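# Place small carton on raised block inside tape outline

## Task

Set the small carton on top of the raised block so that no part of it extends beyond the blue tape outline. Leave the large carton undisturbed (moving it lowers the score), push or drop nothing off the table (that fails the task), make sure the carton stays put with no help from the robot, then release it and pull the tool away.

## Robot and tools

Robot: one Doosan M1013 six-joint arm with a four-cup vacuum tool. The point that all commands and readings refer to is the cup point, at the centre of the four cup rims when nothing presses on them. The cups point along the cup point's own +z axis. In the cup point's axes the cups sit at x = -35 and +35 mm; the two at y = -70 mm belong to channel a and the two at y = +70 mm to channel b. The tool reaches 148 mm each way along its y axis. There is only this one arm, so every row describes just this tool.

Scene frame: origin on the table surface under the arm base, +z up, +y to the left when facing along +x. The state line reports end_effector_position in metres, end_effector_quat_wxyz, and linear (m/s) and angular (rad/s) velocities in this frame. The reported position can be slightly off, especially far from the base.

The row: every movement command is a list of 8 numbers, each between -1 and 1: dx, dy, dz, rx, ry, rz, suction_a, suction_b. The first six are an offset, not an absolute pose. They are measured in the cup point's own axes, from the cup point pose shown in the most recent result (or, before any result in the scene and for later calls within the same reply, from where the tool is when the action begins). A value of 1.0 equals 0.6 m of travel or 180 degrees; rx, ry, rz form a single rotation vector. Because cups face +z, a positive dz pushes the tool toward whatever the cups point at. An all-zero offset is not a pause: it pulls the tool back to the reference pose. The last two numbers are vacuum levels per channel: 1 is full vacuum (about 75 kPa below ambient), smaller values ask for that fraction, and 0.01 or less switches the channel off. A channel keeps its last setting.

Tools:
- execute_actions(actions, pictures): actions is a list holding at most one item. An empty list just reports the state. {"rows": [...], "steps": n} runs 1 to 15 rows for up to 15 control steps of 1/30 s each (15 by default); every row is still an offset from the same reference pose, not from the row before it, and the final row repeats if steps outnumber rows. {"steps": n} alone waits up to 300 steps, counted from the previous result, so your thinking time is included. pictures (true/false) controls whether camera images are returned. A rejected call sends nothing.
- move(target, speed): target is one 8-number row as above (offset from the last shown pose; vacuum values sent at the start). The tool follows a straight path lasting 0.5 to 10 s; speed is 0.002 to 0.5 m/s, default 0.25, with turning capped at twice that in rad/s. The path ignores obstacles, and the real tool can lag, drift off, or exceed the speed. Its extra line says how it ended: done, off_target, moving, held or fault, plus limits such as paced (pose clipped) or held (steps blocked), and the remaining distance to target.
- wait(seconds): 0 to 10 s with no new command.
- zoom_image(camera, region): camera is cam_head_left, cam_head_right or cam_wrist; region is [x0, y0, x1, y1] in pixels of that camera's last full image, top-left origin, at most 504 x 504.
- read_manual(section): only licence texts; moves nothing.
- finished_scene(scene): ends scene 1 or 2 permanently and grades it; call it only after the carton is released and the tool has withdrawn.

Motion limits: every control step the commanded pose is clipped to within 70 mm and 16 degrees of the measured pose, so big offsets take several actions; after an action the arm only heads to the last clipped pose, so check the result and send the remainder. Position wins over orientation when both cannot be met. A Hand target line shows where the controller is driving.

Result lines: "pose unreachable" and HELD flags mean the clearance check (the mount counts as arm) altered or withheld your command. suction_measured_a/b show vacuum reached; part_present_a/b turn 1 at 0.54 and back to 0 below 0.49. Flange force includes held weight and carries noise. Joint torques follow the Joint positions order. MOTOR HOT warns of overheating.

Picking: switch a channel on and press both of its cups squarely onto a flat, smooth face of the carton so the rims seal fully; avoid edges, seams and gaps. If one cup of an active channel covers nothing, it steals the shared pump flow and the other channel fails. Sealed, a reading settles up to 0.17 below the command (0.27 with both on). Cups shorten under vacuum, so a held item rides up to 12 mm nearer the tool. Releasing: lower the carton until it rests, set both channels off, then lift at least 15 mm. A cup sealed to the table pins the tool; turn that channel off.

Cautions: the arm is stiff, so aiming even slightly past a firm contact can trip a fault; contact reaching a joint's load limit (waist, shoulder 309, elbow 145, wrist joints 40.9 N m) or 144 N of outside force stops the arm for 10 s and cancels the rest of the call. Approach contacts slowly and aim near the surface. Don't drop, slam, or push cartons hard, avoid bumping the large carton, and keep everything on the table. Loose objects may occasionally get nudged by outside disturbances. Cameras: cam_head_left and cam_head_right (896x504, fixed) and cam_wrist (616x616 fisheye on the tool).

Each tool is called after "Emit:" as a command line: name --argument value for each argument, lists and objects as JSON in quotes; but a table of rows of numbers goes row by row, as --pt "numbers of a row", without its own name.

## Session

Emit:
execute_actions --actions '[]'

Scene clock: 0.00 s of 5300.00 s.
end_effector_position=(+0.6499, +0.0094, +0.5155) suction_measured_a=0.00 part_present_a=0 suction_measured_b=0.00 part_present_b=0 end_effector_quat_wxyz=(-0.001, +0.700, +0.714, +0.003) end_effector_velocity=(-0.000, +0.000, -0.000) end_effector_angular_velocity=(-0.000, +0.000, +0.000)
Joint positions: [-0.054  0.152  1.528 -0.001  1.461  1.517]
Joint velocities: [ 0.  0.  0. -0. -0.  0.]
Joint torques (N m, as the joint torque sensors report them, + toward a larger angle): no reading
Flange force (N, the push that the arm receives, along the end effector's own x y z axes): no reading
Hand target: +0.650, +0.009, +0.515; -0.001, +0.700, +0.714, +0.003

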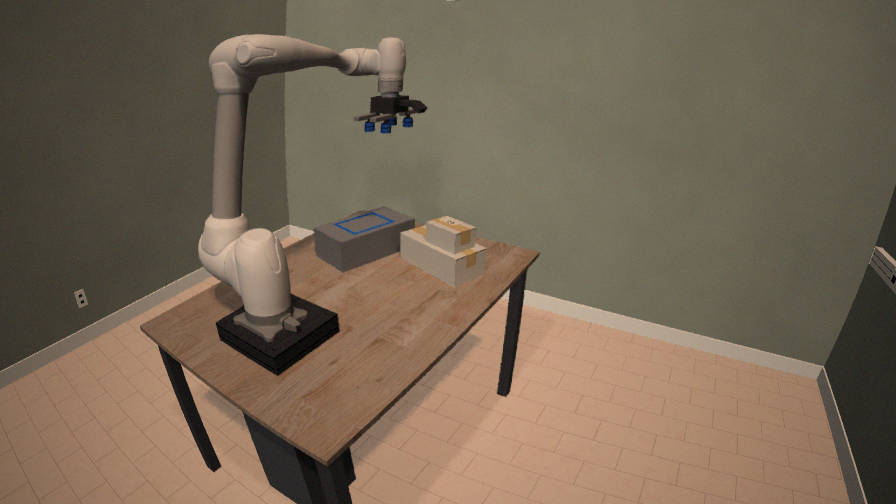

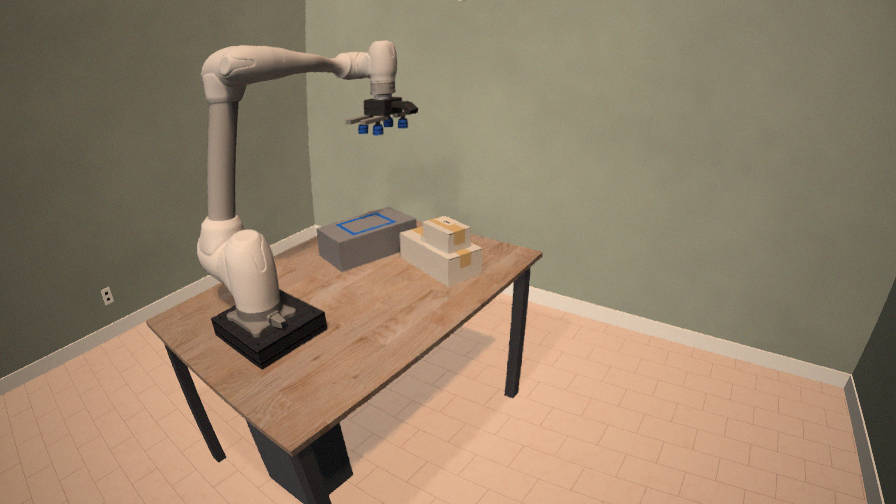

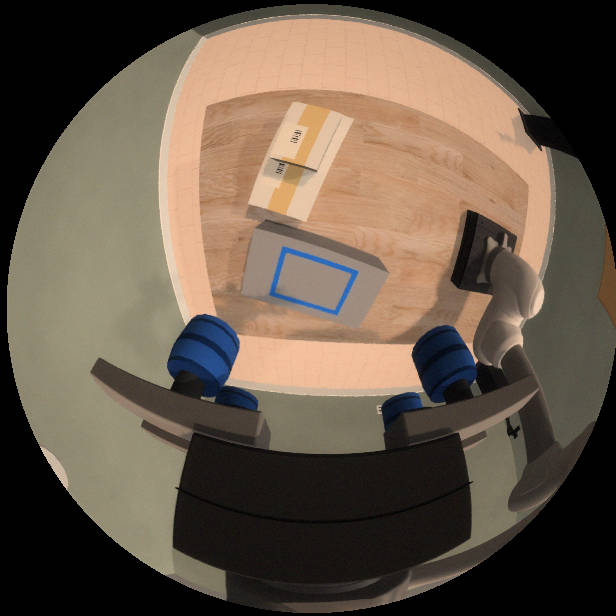

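Emit:
zoom_image --camera "cam_head_left" --region '[300, 190, 500, 300]'

Emit:
zoom_image --camera "cam_head_right" --region '[300, 190, 500, 300]'

Emit:
zoom_image --camera "cam_wrist" --region '[230, 90, 410, 340]'

Region (300, 190, 500, 300) of cam_head_left's 896x504 image, scaled by 2.520, with more detail than that image has; it fills the top 277 rows of this view, and the rest is white.

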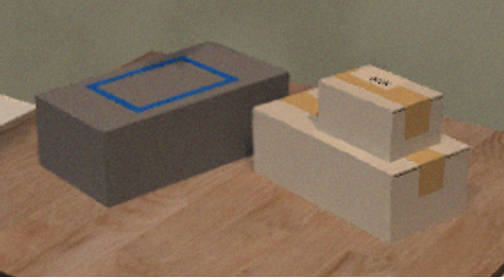

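Region (300, 190, 500, 300) of cam_head_right's 896x504 image, scaled by 2.520, with more detail than that image has; it fills the top 277 rows of this view, and the rest is white.

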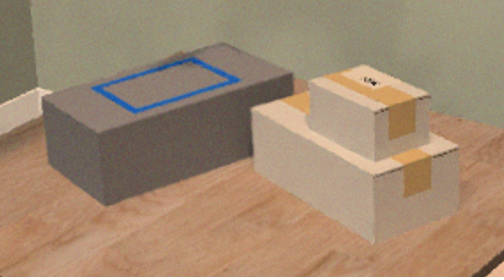

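Region (230, 90, 410, 340) of cam_wrist's 616x616 image, scaled by 2.016, with more detail than that image has; it fills the left 363 columns of this view, and the rest is white.

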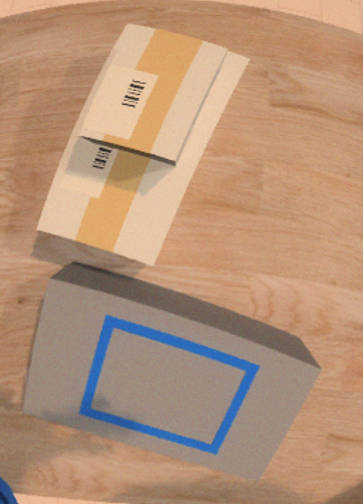

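Emit:
move --target '[-0.342,-0.05,0.36,0,0,0.094,0,0]' --speed 0.3

Scene clock: 28.67 s of 5300.00 s.
end_effector_position=(+0.6238, -0.1953, +0.2982) suction_measured_a=0.00 part_present_a=0 suction_measured_b=0.00 part_present_b=0 end_effector_quat_wxyz=(-0.001, +0.798, +0.603, +0.002) end_effector_velocity=(-0.001, -0.001, -0.000) end_effector_angular_velocity=(-0.000, +0.000, -0.002)
Joint positions: [-0.373  0.26   1.801 -0.001  1.08   1.493]
Joint velocities: [-0.002 -0.     0.001 -0.    -0.001 -0.   ]
Joint torques (N m, as the joint torque sensors report them, + toward a larger angle): [ -1.3  -63.58 -41.71   4.08  -0.26  -0.21]
Flange force (N, the push that the arm receives, along the end effector's own x y z axes): [3.0 -8.7 -2.1]
Hand target: +0.624, -0.195, +0.298; -0.001, +0.798, +0.603, +0.002
Off the commanded pose: 0.001 m, 0 deg.
After step 90, 24.30 s passed at rest.
move: done
camera_calibration (this result's frames):
cam_wrist: T_world_to_cam=[[-0.971059, 0.237387, -0.0263099, 0.669007], [0.182058, 0.806994, 0.561797, -0.0734247], [0.154595, 0.540748, -0.826856, 0.390021], [0, 0, 0, 1]] pos_world=[0.602717, -0.310463, 0.381343]

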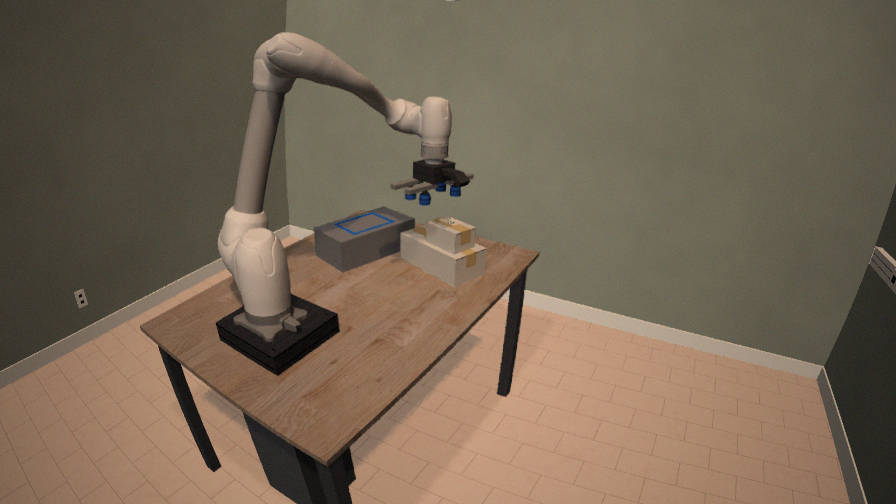

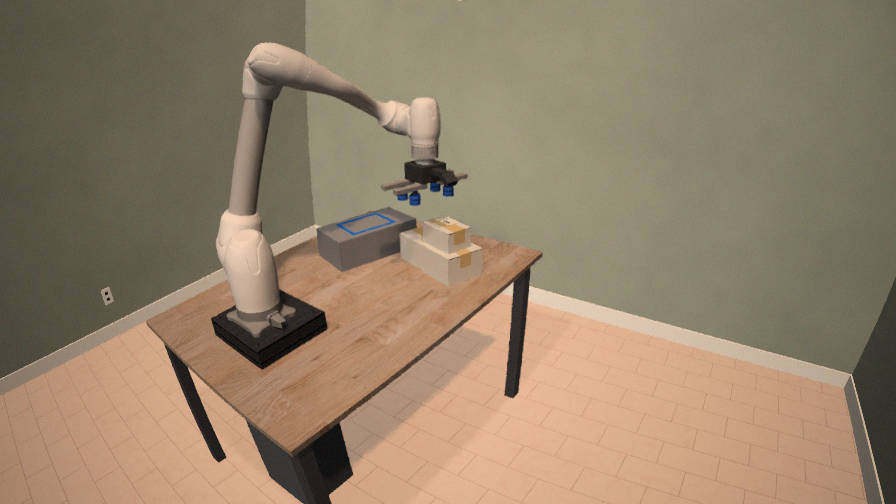

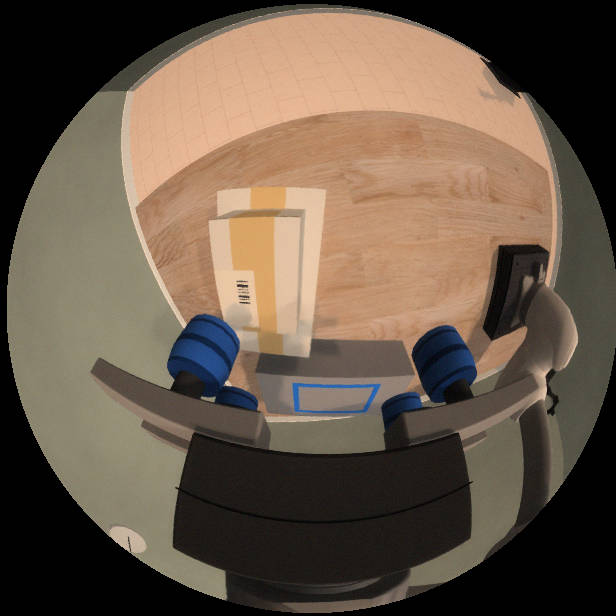

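Emit:
move --target '[-0.03,0,0.11,0,0,0,0,0]' --speed 0.15

Emit:
zoom_image --camera "cam_head_left" --region '[380, 150, 520, 300]'

Scene clock: 51.77 s of 5300.00 s.
end_effector_position=(+0.6189, -0.2123, +0.2321) suction_measured_a=0.00 part_present_a=0 suction_measured_b=0.00 part_present_b=0 end_effector_quat_wxyz=(-0.001, +0.798, +0.603, +0.002) end_effector_velocity=(+0.000, -0.000, +0.000) end_effector_angular_velocity=(-0.000, -0.001, -0.000)
Joint positions: [-0.401  0.318  1.859 -0.001  0.963  1.466]
Joint velocities: [-0.    -0.    -0.001  0.    -0.    -0.   ]
Joint torques (N m, as the joint torque sensors report them, + toward a larger angle): [  0.59 -66.13 -38.81   3.8   -0.16  -0.31]
Flange force (N, the push that the arm receives, along the end effector's own x y z axes): [0.4 -9.4 -4.3]
Hand target: +0.619, -0.212, +0.232; -0.001, +0.798, +0.603, +0.002
Off the commanded pose: 0.000 m, 0 deg.
After step 90, 19.33 s passed at rest.
move: done
camera_calibration (this result's frames):
cam_wrist: T_world_to_cam=[[-0.971093, 0.237253, -0.0262671, 0.666567], [0.181981, 0.807053, 0.561737, -0.0216219], [0.154473, 0.540718, -0.826899, 0.345368], [0, 0, 0, 1]] pos_world=[0.597884, -0.327442, 0.315239]

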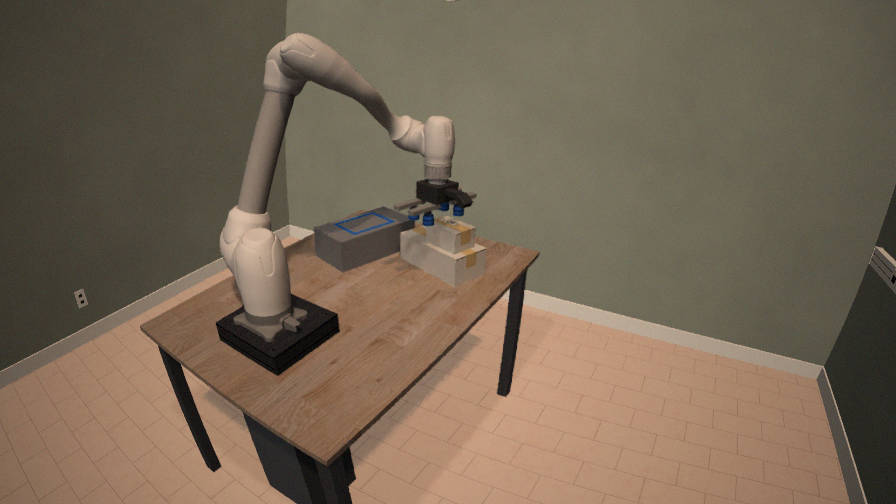

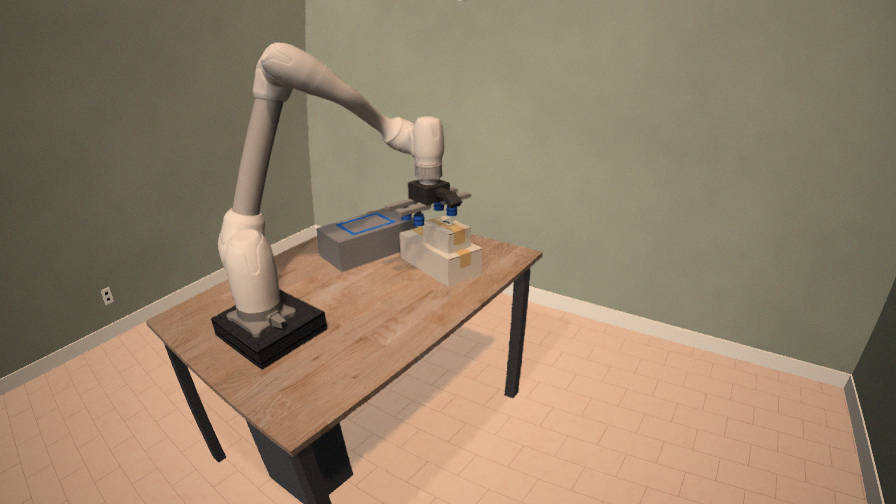

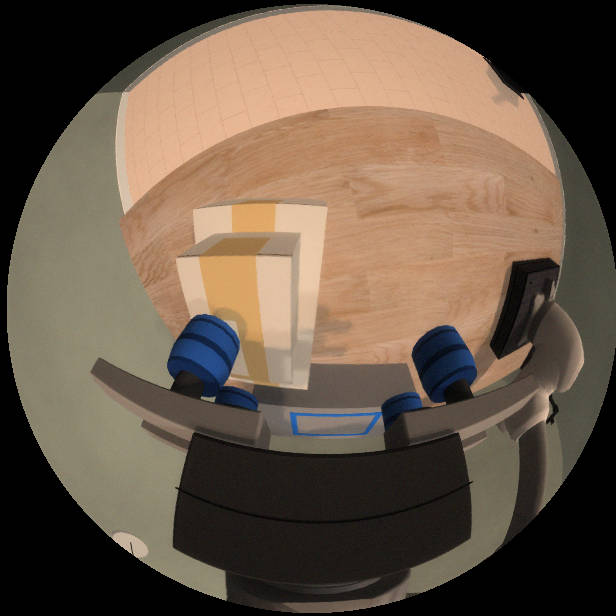

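Region (380, 150, 520, 300) of cam_head_left's 896x504 image, scaled by 3.360, with more detail than that image has; it fills the left 470 columns of this view, and the rest is white.

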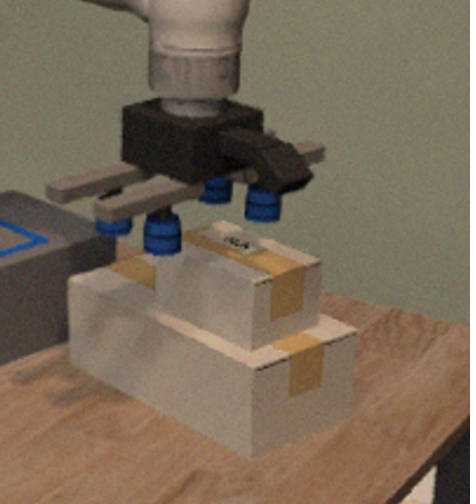

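Emit:
move --target '[0.013,0.012,0.07,0,0,0,0,0]' --speed 0.06

Scene clock: 68.37 s of 5300.00 s.
end_effector_position=(+0.6280, -0.2065, +0.1901) suction_measured_a=0.00 part_present_a=0 suction_measured_b=0.00 part_present_b=0 end_effector_quat_wxyz=(-0.001, +0.798, +0.603, +0.002) end_effector_velocity=(-0.000, +0.000, -0.000) end_effector_angular_velocity=(-0.001, +0.001, +0.000)
Joint positions: [-0.388  0.37   1.878 -0.001  0.893  1.479]
Joint velocities: [ 0.     0.     0.001 -0.001  0.     0.001]
Joint torques (N m, as the joint torque sensors report them, + toward a larger angle): [ -0.76 -70.48 -37.18   3.83  -0.14  -0.3 ]
Flange force (N, the push that the arm receives, along the end effector's own x y z axes): [2.3 -8.3 -3.6]
Hand target: +0.628, -0.206, +0.190; -0.001, +0.798, +0.603, +0.002
Off the commanded pose: 0.000 m, 0 deg.
After step 90, 12.60 s passed at rest.
move: done
camera_calibration (this result's frames):
cam_wrist: T_world_to_cam=[[-0.971096, 0.237244, -0.0262273, 0.672902], [0.181984, 0.807007, 0.561802, -0.0043761], [0.15445, 0.54079, -0.826856, 0.306133], [0, 0, 0, 1]] pos_world=[0.606967, -0.321664, 0.273235]

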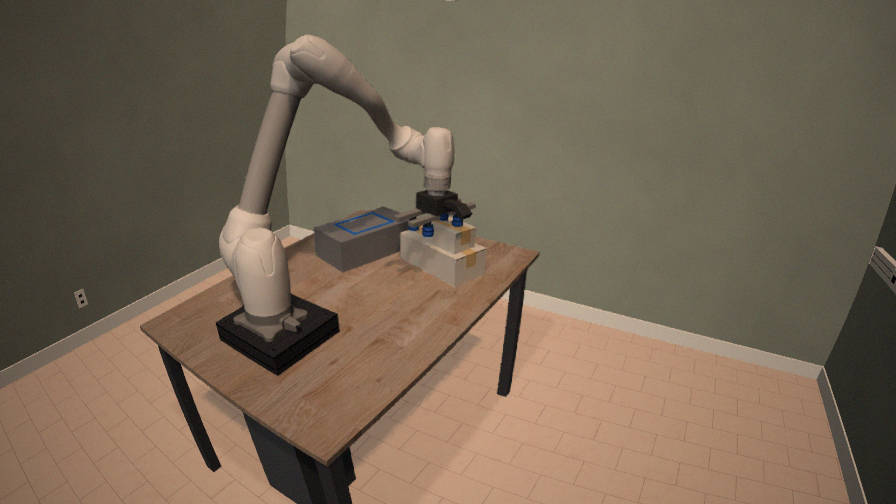

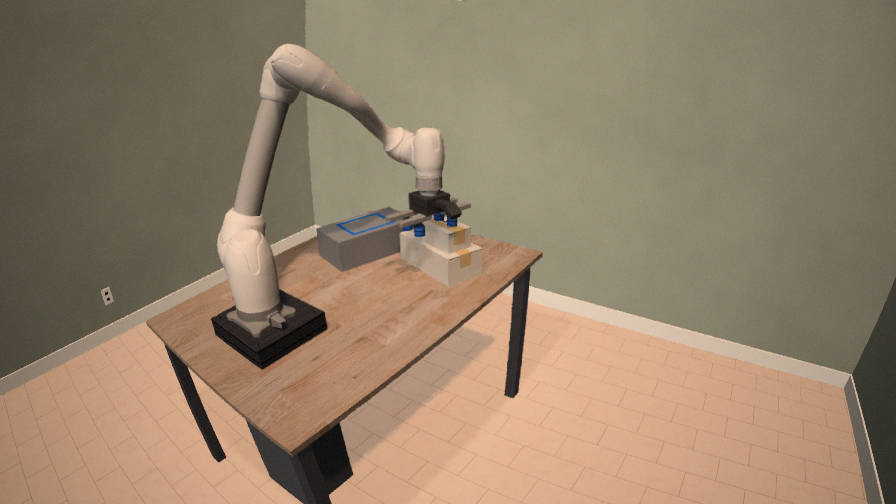

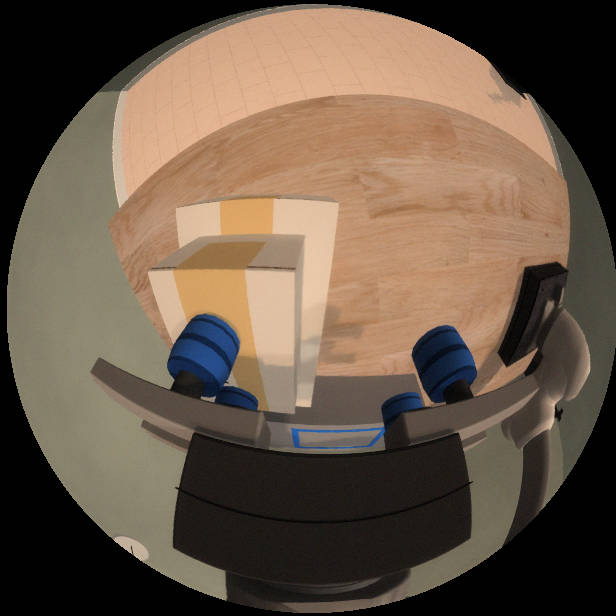

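Descend with suction on.

Emit:
move --target '[0,0,0.03,0,0,0,0,1]' --speed 0.02

Scene clock: 71.80 s of 5300.00 s.
end_effector_position=(+0.6280, -0.2064, +0.1721) suction_measured_a=0.00 part_present_a=0 suction_measured_b=0.90 part_present_b=1 end_effector_quat_wxyz=(-0.001, +0.798, +0.603, +0.002) end_effector_velocity=(-0.000, +0.000, -0.000) end_effector_angular_velocity=(+0.001, +0.001, -0.002)
Joint positions: [-0.388  0.389  1.89  -0.001  0.862  1.479]
Joint velocities: [-0.     0.     0.001  0.     0.     0.001]
Joint torques (N m, as the joint torque sensors report them, + toward a larger angle): [ -0.69 -72.75 -37.86   3.67  -0.4   -0.33]
Flange force (N, the push that the arm receives, along the end effector's own x y z axes): [2.9 -9.7 -2.3]
Hand target: +0.628, -0.206, +0.172; -0.001, +0.798, +0.603, +0.002
Off the commanded pose: 0.000 m, 0 deg.
move: done
camera_calibration (this result's frames):
cam_wrist: T_world_to_cam=[[-0.971106, 0.237204, -0.0262107, 0.672415], [0.18196, 0.807016, 0.561797, 0.00567348], [0.154413, 0.540795, -0.82686, 0.291208], [0, 0, 0, 1]] pos_world=[0.606988, -0.321562, 0.255225]

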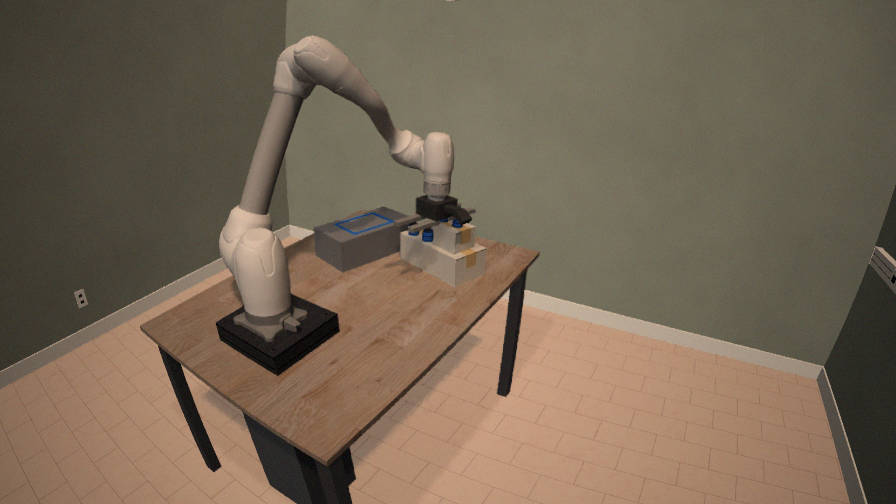

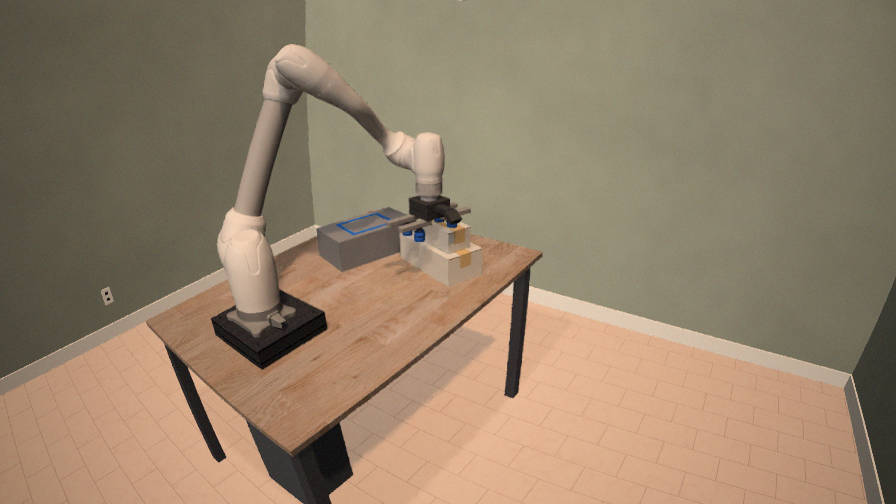

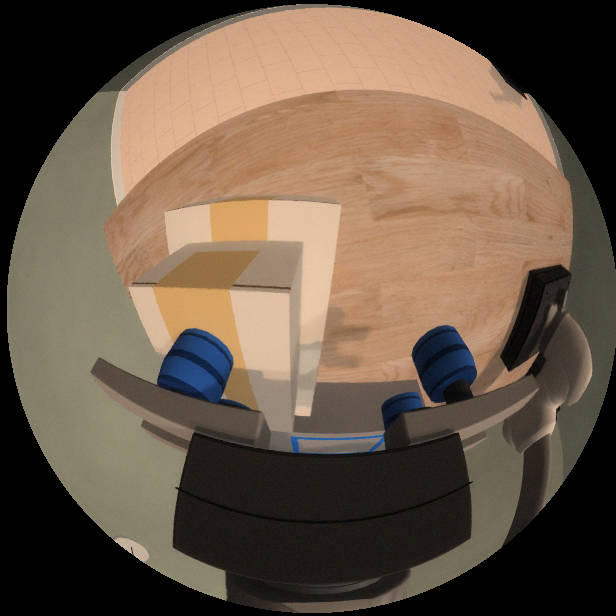

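Emit:
move --target '[0,0,-0.18,0,0,0,0,1]' --speed 0.12

Emit:
move --target '[0.442,-0.1,0,0,0,-0.5,0,1]' --speed 0.2

Scene clock: 92.20 s of 5300.00 s.
end_effector_position=(+0.6279, -0.2069, +0.2802) suction_measured_a=0.00 part_present_a=0 suction_measured_b=0.90 part_present_b=1 end_effector_quat_wxyz=(-0.001, +0.798, +0.603, +0.002) end_effector_velocity=(-0.000, -0.001, -0.000) end_effector_angular_velocity=(-0.001, +0.001, -0.001)
Joint positions: [-0.388  0.285  1.804 -0.001  1.052  1.479]
Joint velocities: [-0.001 -0.     0.    -0.001  0.     0.001]
Joint torques (N m, as the joint torque sensors report them, + toward a larger angle): [ -1.32 -68.36 -43.58   3.98  -0.49  -0.25]
Flange force (N, the push that the arm receives, along the end effector's own x y z axes): [3.3 -9.9 1.1]
Hand target: +0.628, -0.207, +0.280; -0.001, +0.798, +0.603, +0.002
Off the commanded pose: 0.000 m, 0 deg.
After step 90, 16.20 s passed at rest.
move: done
camera_calibration (this result's frames):
cam_wrist: T_world_to_cam=[[-0.971077, 0.23732, -0.0262404, 0.675272], [0.182043, 0.807008, 0.561782, -0.0546039], [0.154498, 0.540757, -0.826869, 0.380802], [0, 0, 0, 1]] pos_world=[0.606848, -0.322111, 0.363269]

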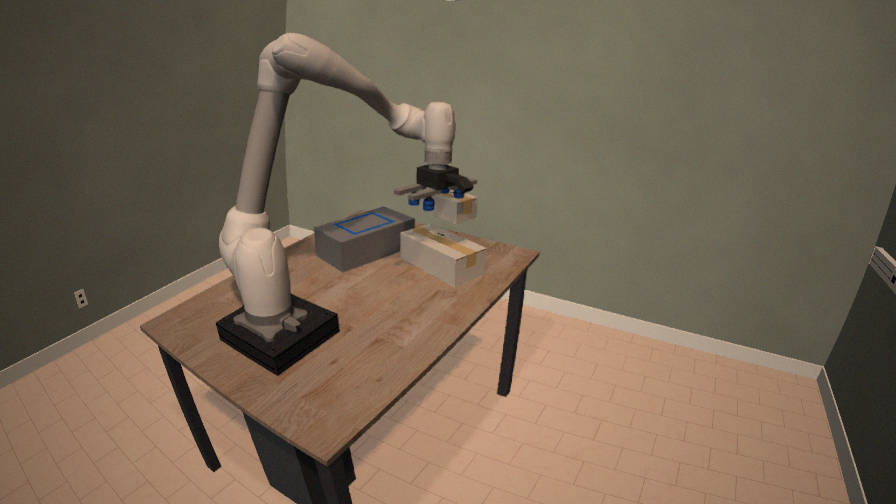

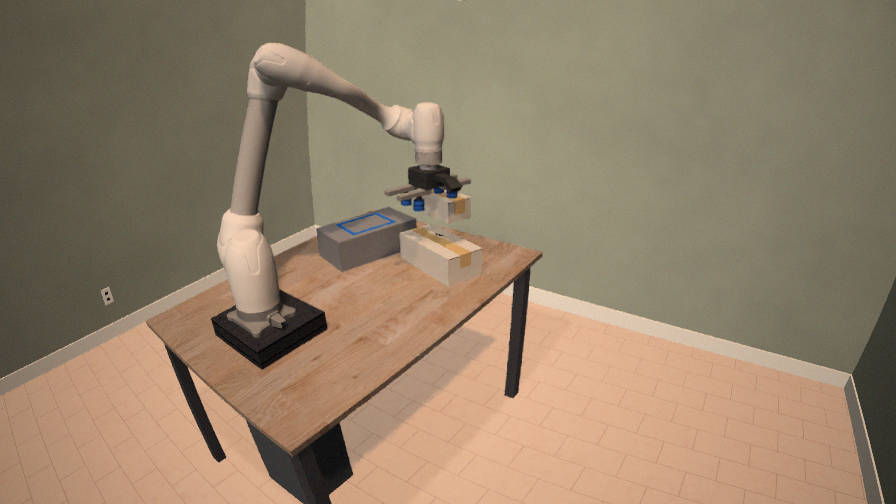

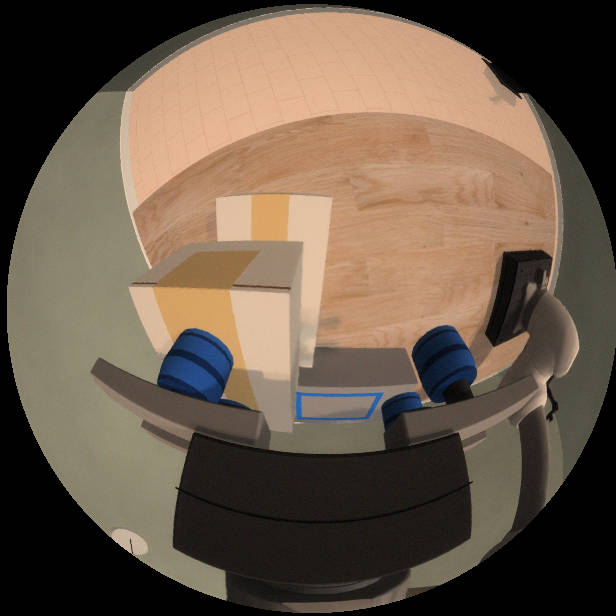

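Scene clock: 96.43 s of 5300.00 s.
end_effector_position=(+0.6427, +0.0648, +0.2816) suction_measured_a=0.00 part_present_a=0 suction_measured_b=0.90 part_present_b=1 end_effector_quat_wxyz=(+0.001, +0.137, +0.991, +0.003) end_effector_velocity=(-0.000, -0.000, -0.000) end_effector_angular_velocity=(+0.001, +0.001, +0.000)
Joint positions: [ 0.03   0.264  1.832 -0.001  1.045  0.325]
Joint velocities: [-0.    -0.     0.001  0.001  0.    -0.001]
Joint torques (N m, as the joint torque sensors report them, + toward a larger angle): [ -0.15 -65.54 -42.9    4.38  -0.11  -0.32]
Flange force (N, the push that the arm receives, along the end effector's own x y z axes): [9.1 -2.4 1.3]
Hand target: +0.643, +0.065, +0.282; +0.001, +0.137, +0.991, +0.003
Off the commanded pose: 0.000 m, 0 deg.
move: done
camera_calibration (this result's frames):
cam_wrist: T_world_to_cam=[[-0.23718, -0.97099, -0.0303898, 0.232966], [-0.810731, 0.180605, 0.556864, 0.402647], [-0.535221, 0.156715, -0.830047, 0.701842], [0, 0, 0, 1]] pos_world=[0.757334, 0.0434987, 0.365422]

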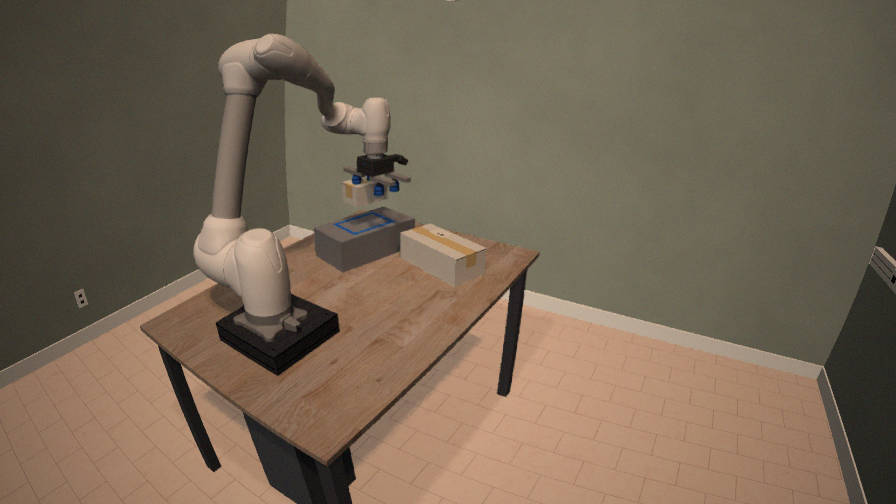

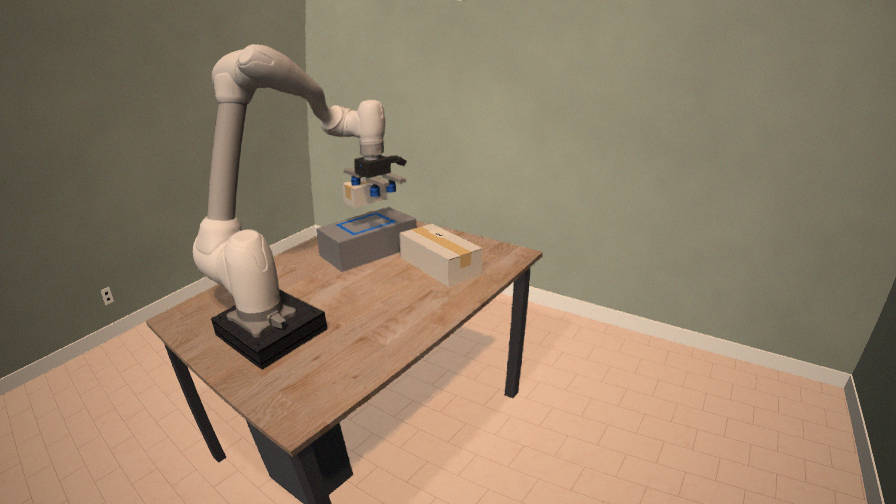

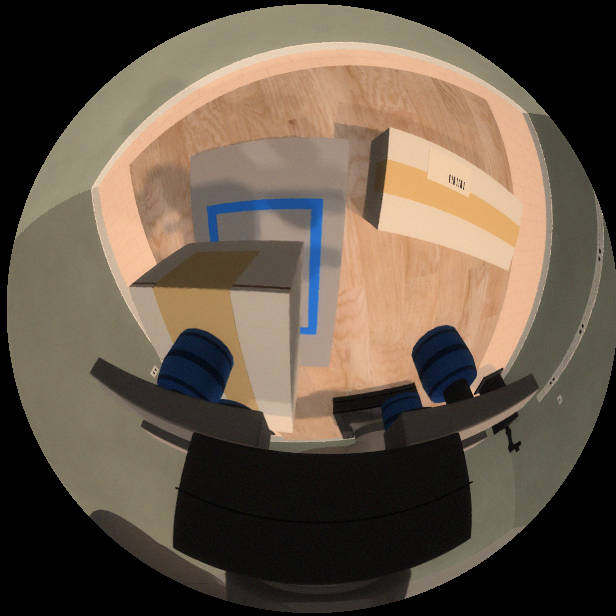

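Emit:
move --target '[0,0,0.09,0,0,0,0,1]' --speed 0.08

Emit:
zoom_image --camera "cam_head_left" --region '[300, 150, 440, 280]'

Scene clock: 100.27 s of 5300.00 s.
end_effector_position=(+0.6428, +0.0651, +0.2276) suction_measured_a=0.00 part_present_a=0 suction_measured_b=0.90 part_present_b=1 end_effector_quat_wxyz=(+0.001, +0.137, +0.991, +0.003) end_effector_velocity=(-0.000, -0.000, -0.000) end_effector_angular_velocity=(-0.000, +0.001, -0.000)
Joint positions: [ 0.03   0.313  1.88  -0.001  0.948  0.325]
Joint velocities: [-0.    -0.     0.001 -0.     0.    -0.   ]
Joint torques (N m, as the joint torque sensors report them, + toward a larger angle): [ -1.51 -68.04 -40.22   4.05  -0.19  -0.27]
Flange force (N, the push that the arm receives, along the end effector's own x y z axes): [9.1 -0.5 0.0]
Hand target: +0.643, +0.065, +0.228; +0.001, +0.137, +0.991, +0.003
Off the commanded pose: 0.000 m, 0 deg.
move: done
camera_calibration (this result's frames):
cam_wrist: T_world_to_cam=[[-0.237141, -0.970997, -0.0304686, 0.23163], [-0.810727, 0.180525, 0.556895, 0.432711], [-0.535244, 0.156765, -0.830024, 0.656993], [0, 0, 0, 1]] pos_world=[0.757391, 0.0438038, 0.311402]

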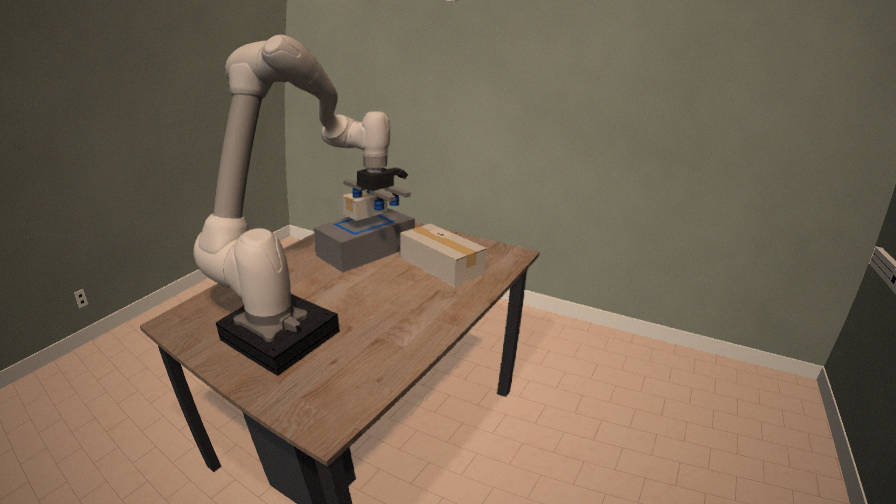

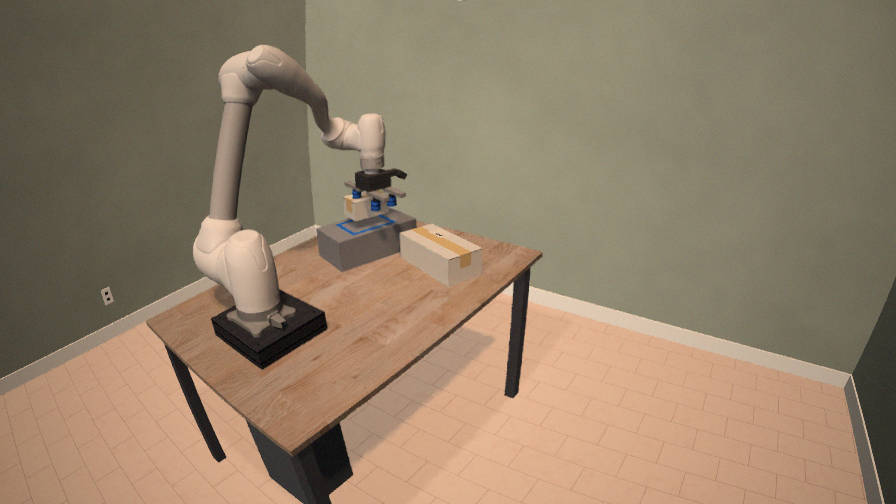

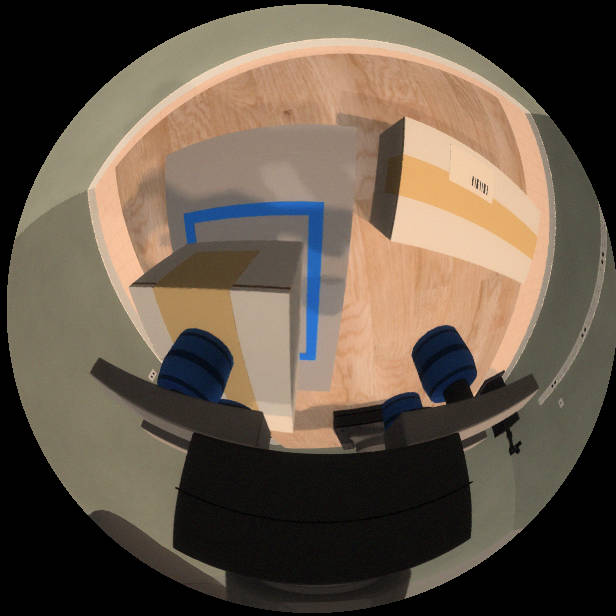

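Region (300, 150, 440, 280) of cam_head_left's 896x504 image, scaled by 3.600, with more detail than that image has; it fills the top 468 rows of this view, and the rest is white.

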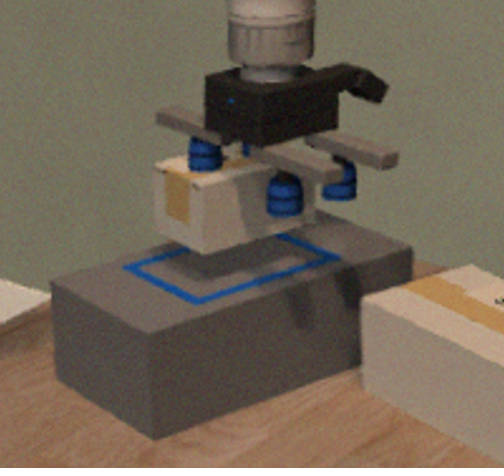

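Emit:
move --target '[-0.007,0.006,0.045,0,0,0,0,1]' --speed 0.03

Emit:
zoom_image --camera "cam_head_left" --region '[300, 150, 440, 280]'

Scene clock: 113.10 s of 5300.00 s.
end_effector_position=(+0.6478, +0.0675, +0.2006) suction_measured_a=0.00 part_present_a=0 suction_measured_b=0.90 part_present_b=1 end_effector_quat_wxyz=(+0.001, +0.137, +0.991, +0.003) end_effector_velocity=(-0.000, +0.000, -0.000) end_effector_angular_velocity=(+0.000, +0.000, +0.000)
Joint positions: [ 0.033  0.348  1.89  -0.001  0.903  0.328]
Joint velocities: [0.001 0.    0.    0.    0.    0.001]
Joint torques (N m, as the joint torque sensors report them, + toward a larger angle): [ -1.01 -70.14 -38.78   3.9   -0.33  -0.36]
Flange force (N, the push that the arm receives, along the end effector's own x y z axes): [8.7 -0.8 -1.5]
Hand target: +0.648, +0.068, +0.201; +0.001, +0.137, +0.991, +0.003
Off the commanded pose: 0.000 m, 0 deg.
After step 90, 8.70 s passed at rest.
move: done
camera_calibration (this result's frames):
cam_wrist: T_world_to_cam=[[-0.237081, -0.971013, -0.0304308, 0.234335], [-0.810719, 0.180491, 0.556918, 0.451379], [-0.535282, 0.156705, -0.83001, 0.636914], [0, 0, 0, 1]] pos_world=[0.762426, 0.0462653, 0.284395]

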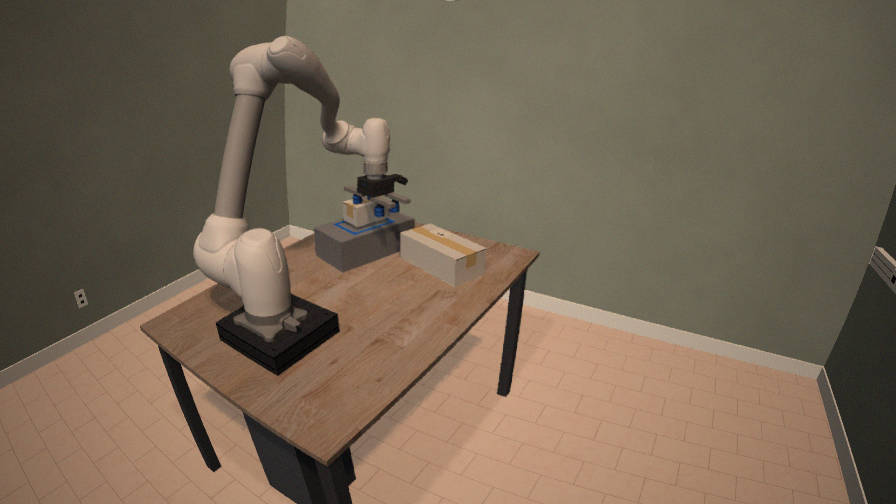

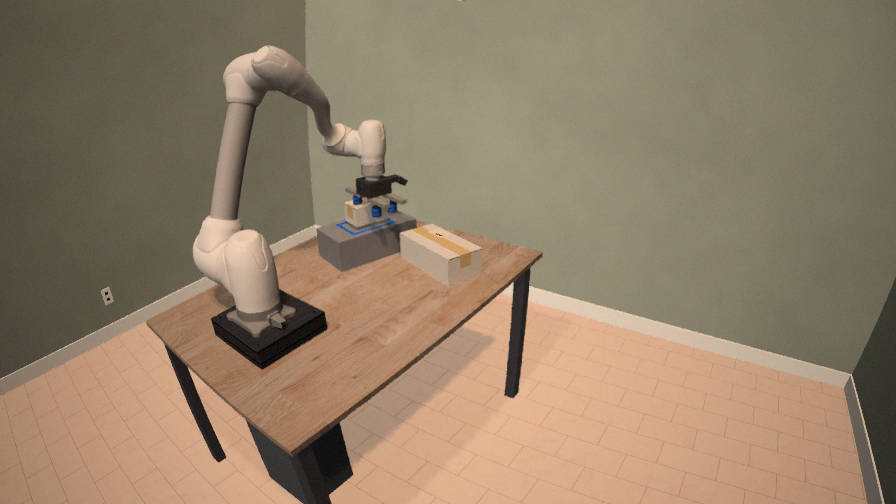

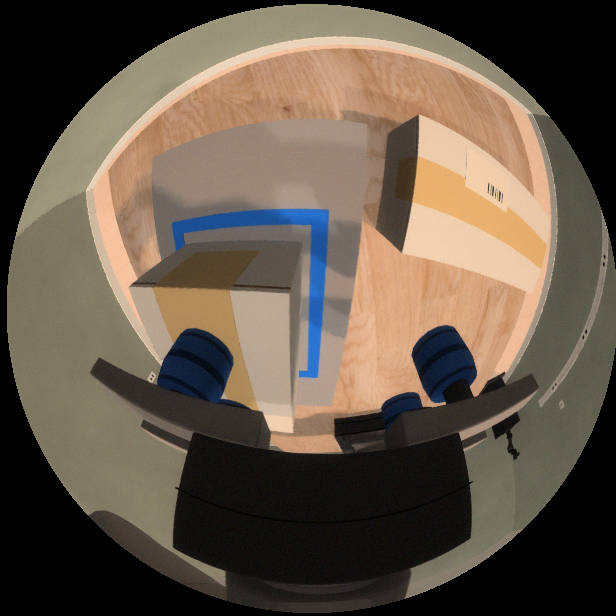

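Region (300, 150, 440, 280) of cam_head_left's 896x504 image, scaled by 3.600, with more detail than that image has; it fills the top 468 rows of this view, and the rest is white.

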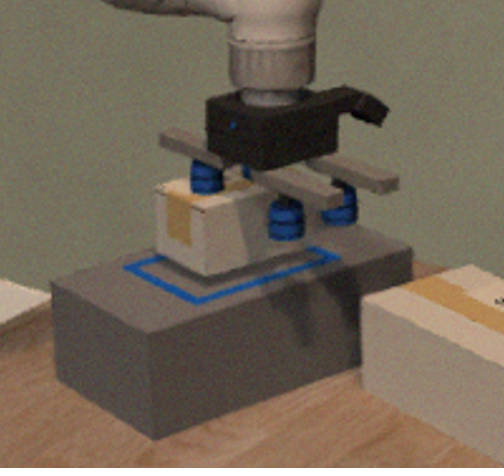

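Emit:
move --target '[0,0,0.022,0,0,0,0,1]' --speed 0.01

Emit:
zoom_image --camera "cam_head_left" --region '[300, 150, 440, 280]'

Scene clock: 117.63 s of 5300.00 s.
end_effector_position=(+0.6478, +0.0676, +0.1874) suction_measured_a=0.00 part_present_a=0 suction_measured_b=0.90 part_present_b=1 end_effector_quat_wxyz=(+0.001, +0.137, +0.991, +0.003) end_effector_velocity=(+0.000, +0.000, +0.000) end_effector_angular_velocity=(+0.000, -0.001, +0.000)
Joint positions: [ 0.033  0.362  1.899 -0.001  0.88   0.328]
Joint velocities: [ 0.  0. -0.  0. -0.  0.]
Joint torques (N m, as the joint torque sensors report them, + toward a larger angle): [ -0.29 -71.74 -38.53   3.77  -0.15  -0.19]
Flange force (N, the push that the arm receives, along the end effector's own x y z axes): [8.2 -1.7 -0.1]
Hand target: +0.648, +0.068, +0.187; +0.001, +0.137, +0.991, +0.003
Off the commanded pose: 0.000 m, 0 deg.
move: done
camera_calibration (this result's frames):
cam_wrist: T_world_to_cam=[[-0.237111, -0.971004, -0.0304901, 0.23405], [-0.810709, 0.18048, 0.556937, 0.458715], [-0.535285, 0.156774, -0.829995, 0.62594], [0, 0, 0, 1]] pos_world=[0.762436, 0.0463433, 0.271188]

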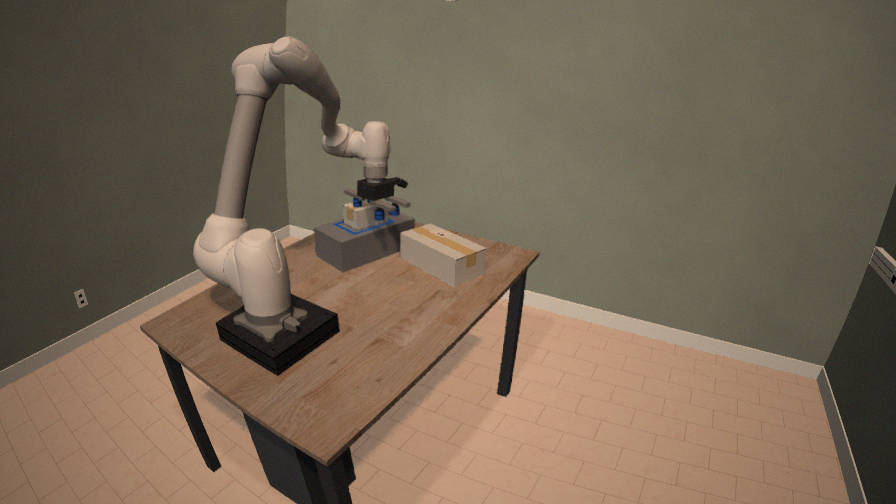

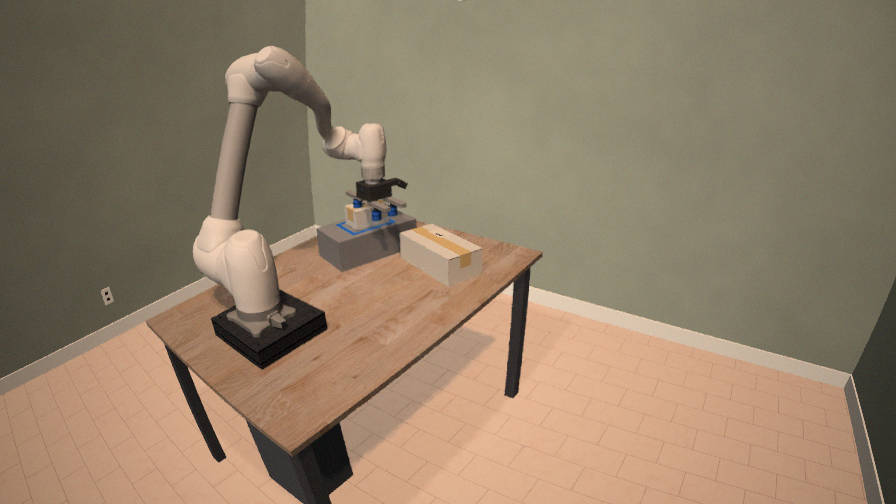

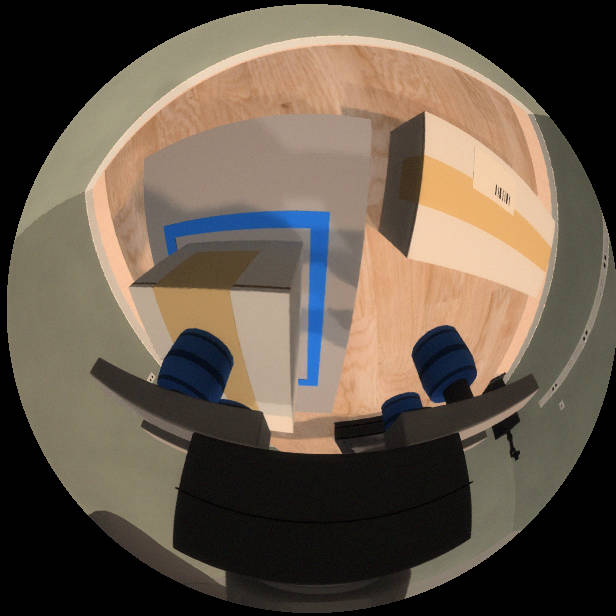

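Region (300, 150, 440, 280) of cam_head_left's 896x504 image, scaled by 3.600, with more detail than that image has; it fills the top 468 rows of this view, and the rest is white.

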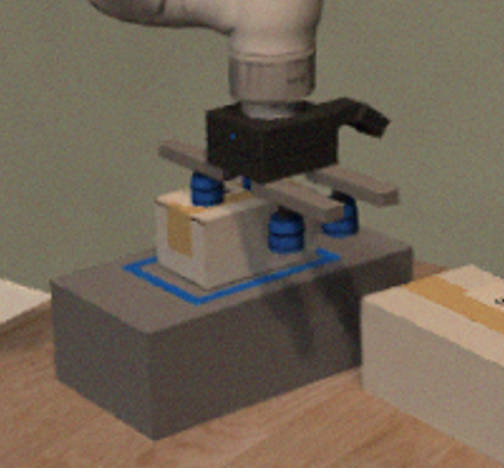

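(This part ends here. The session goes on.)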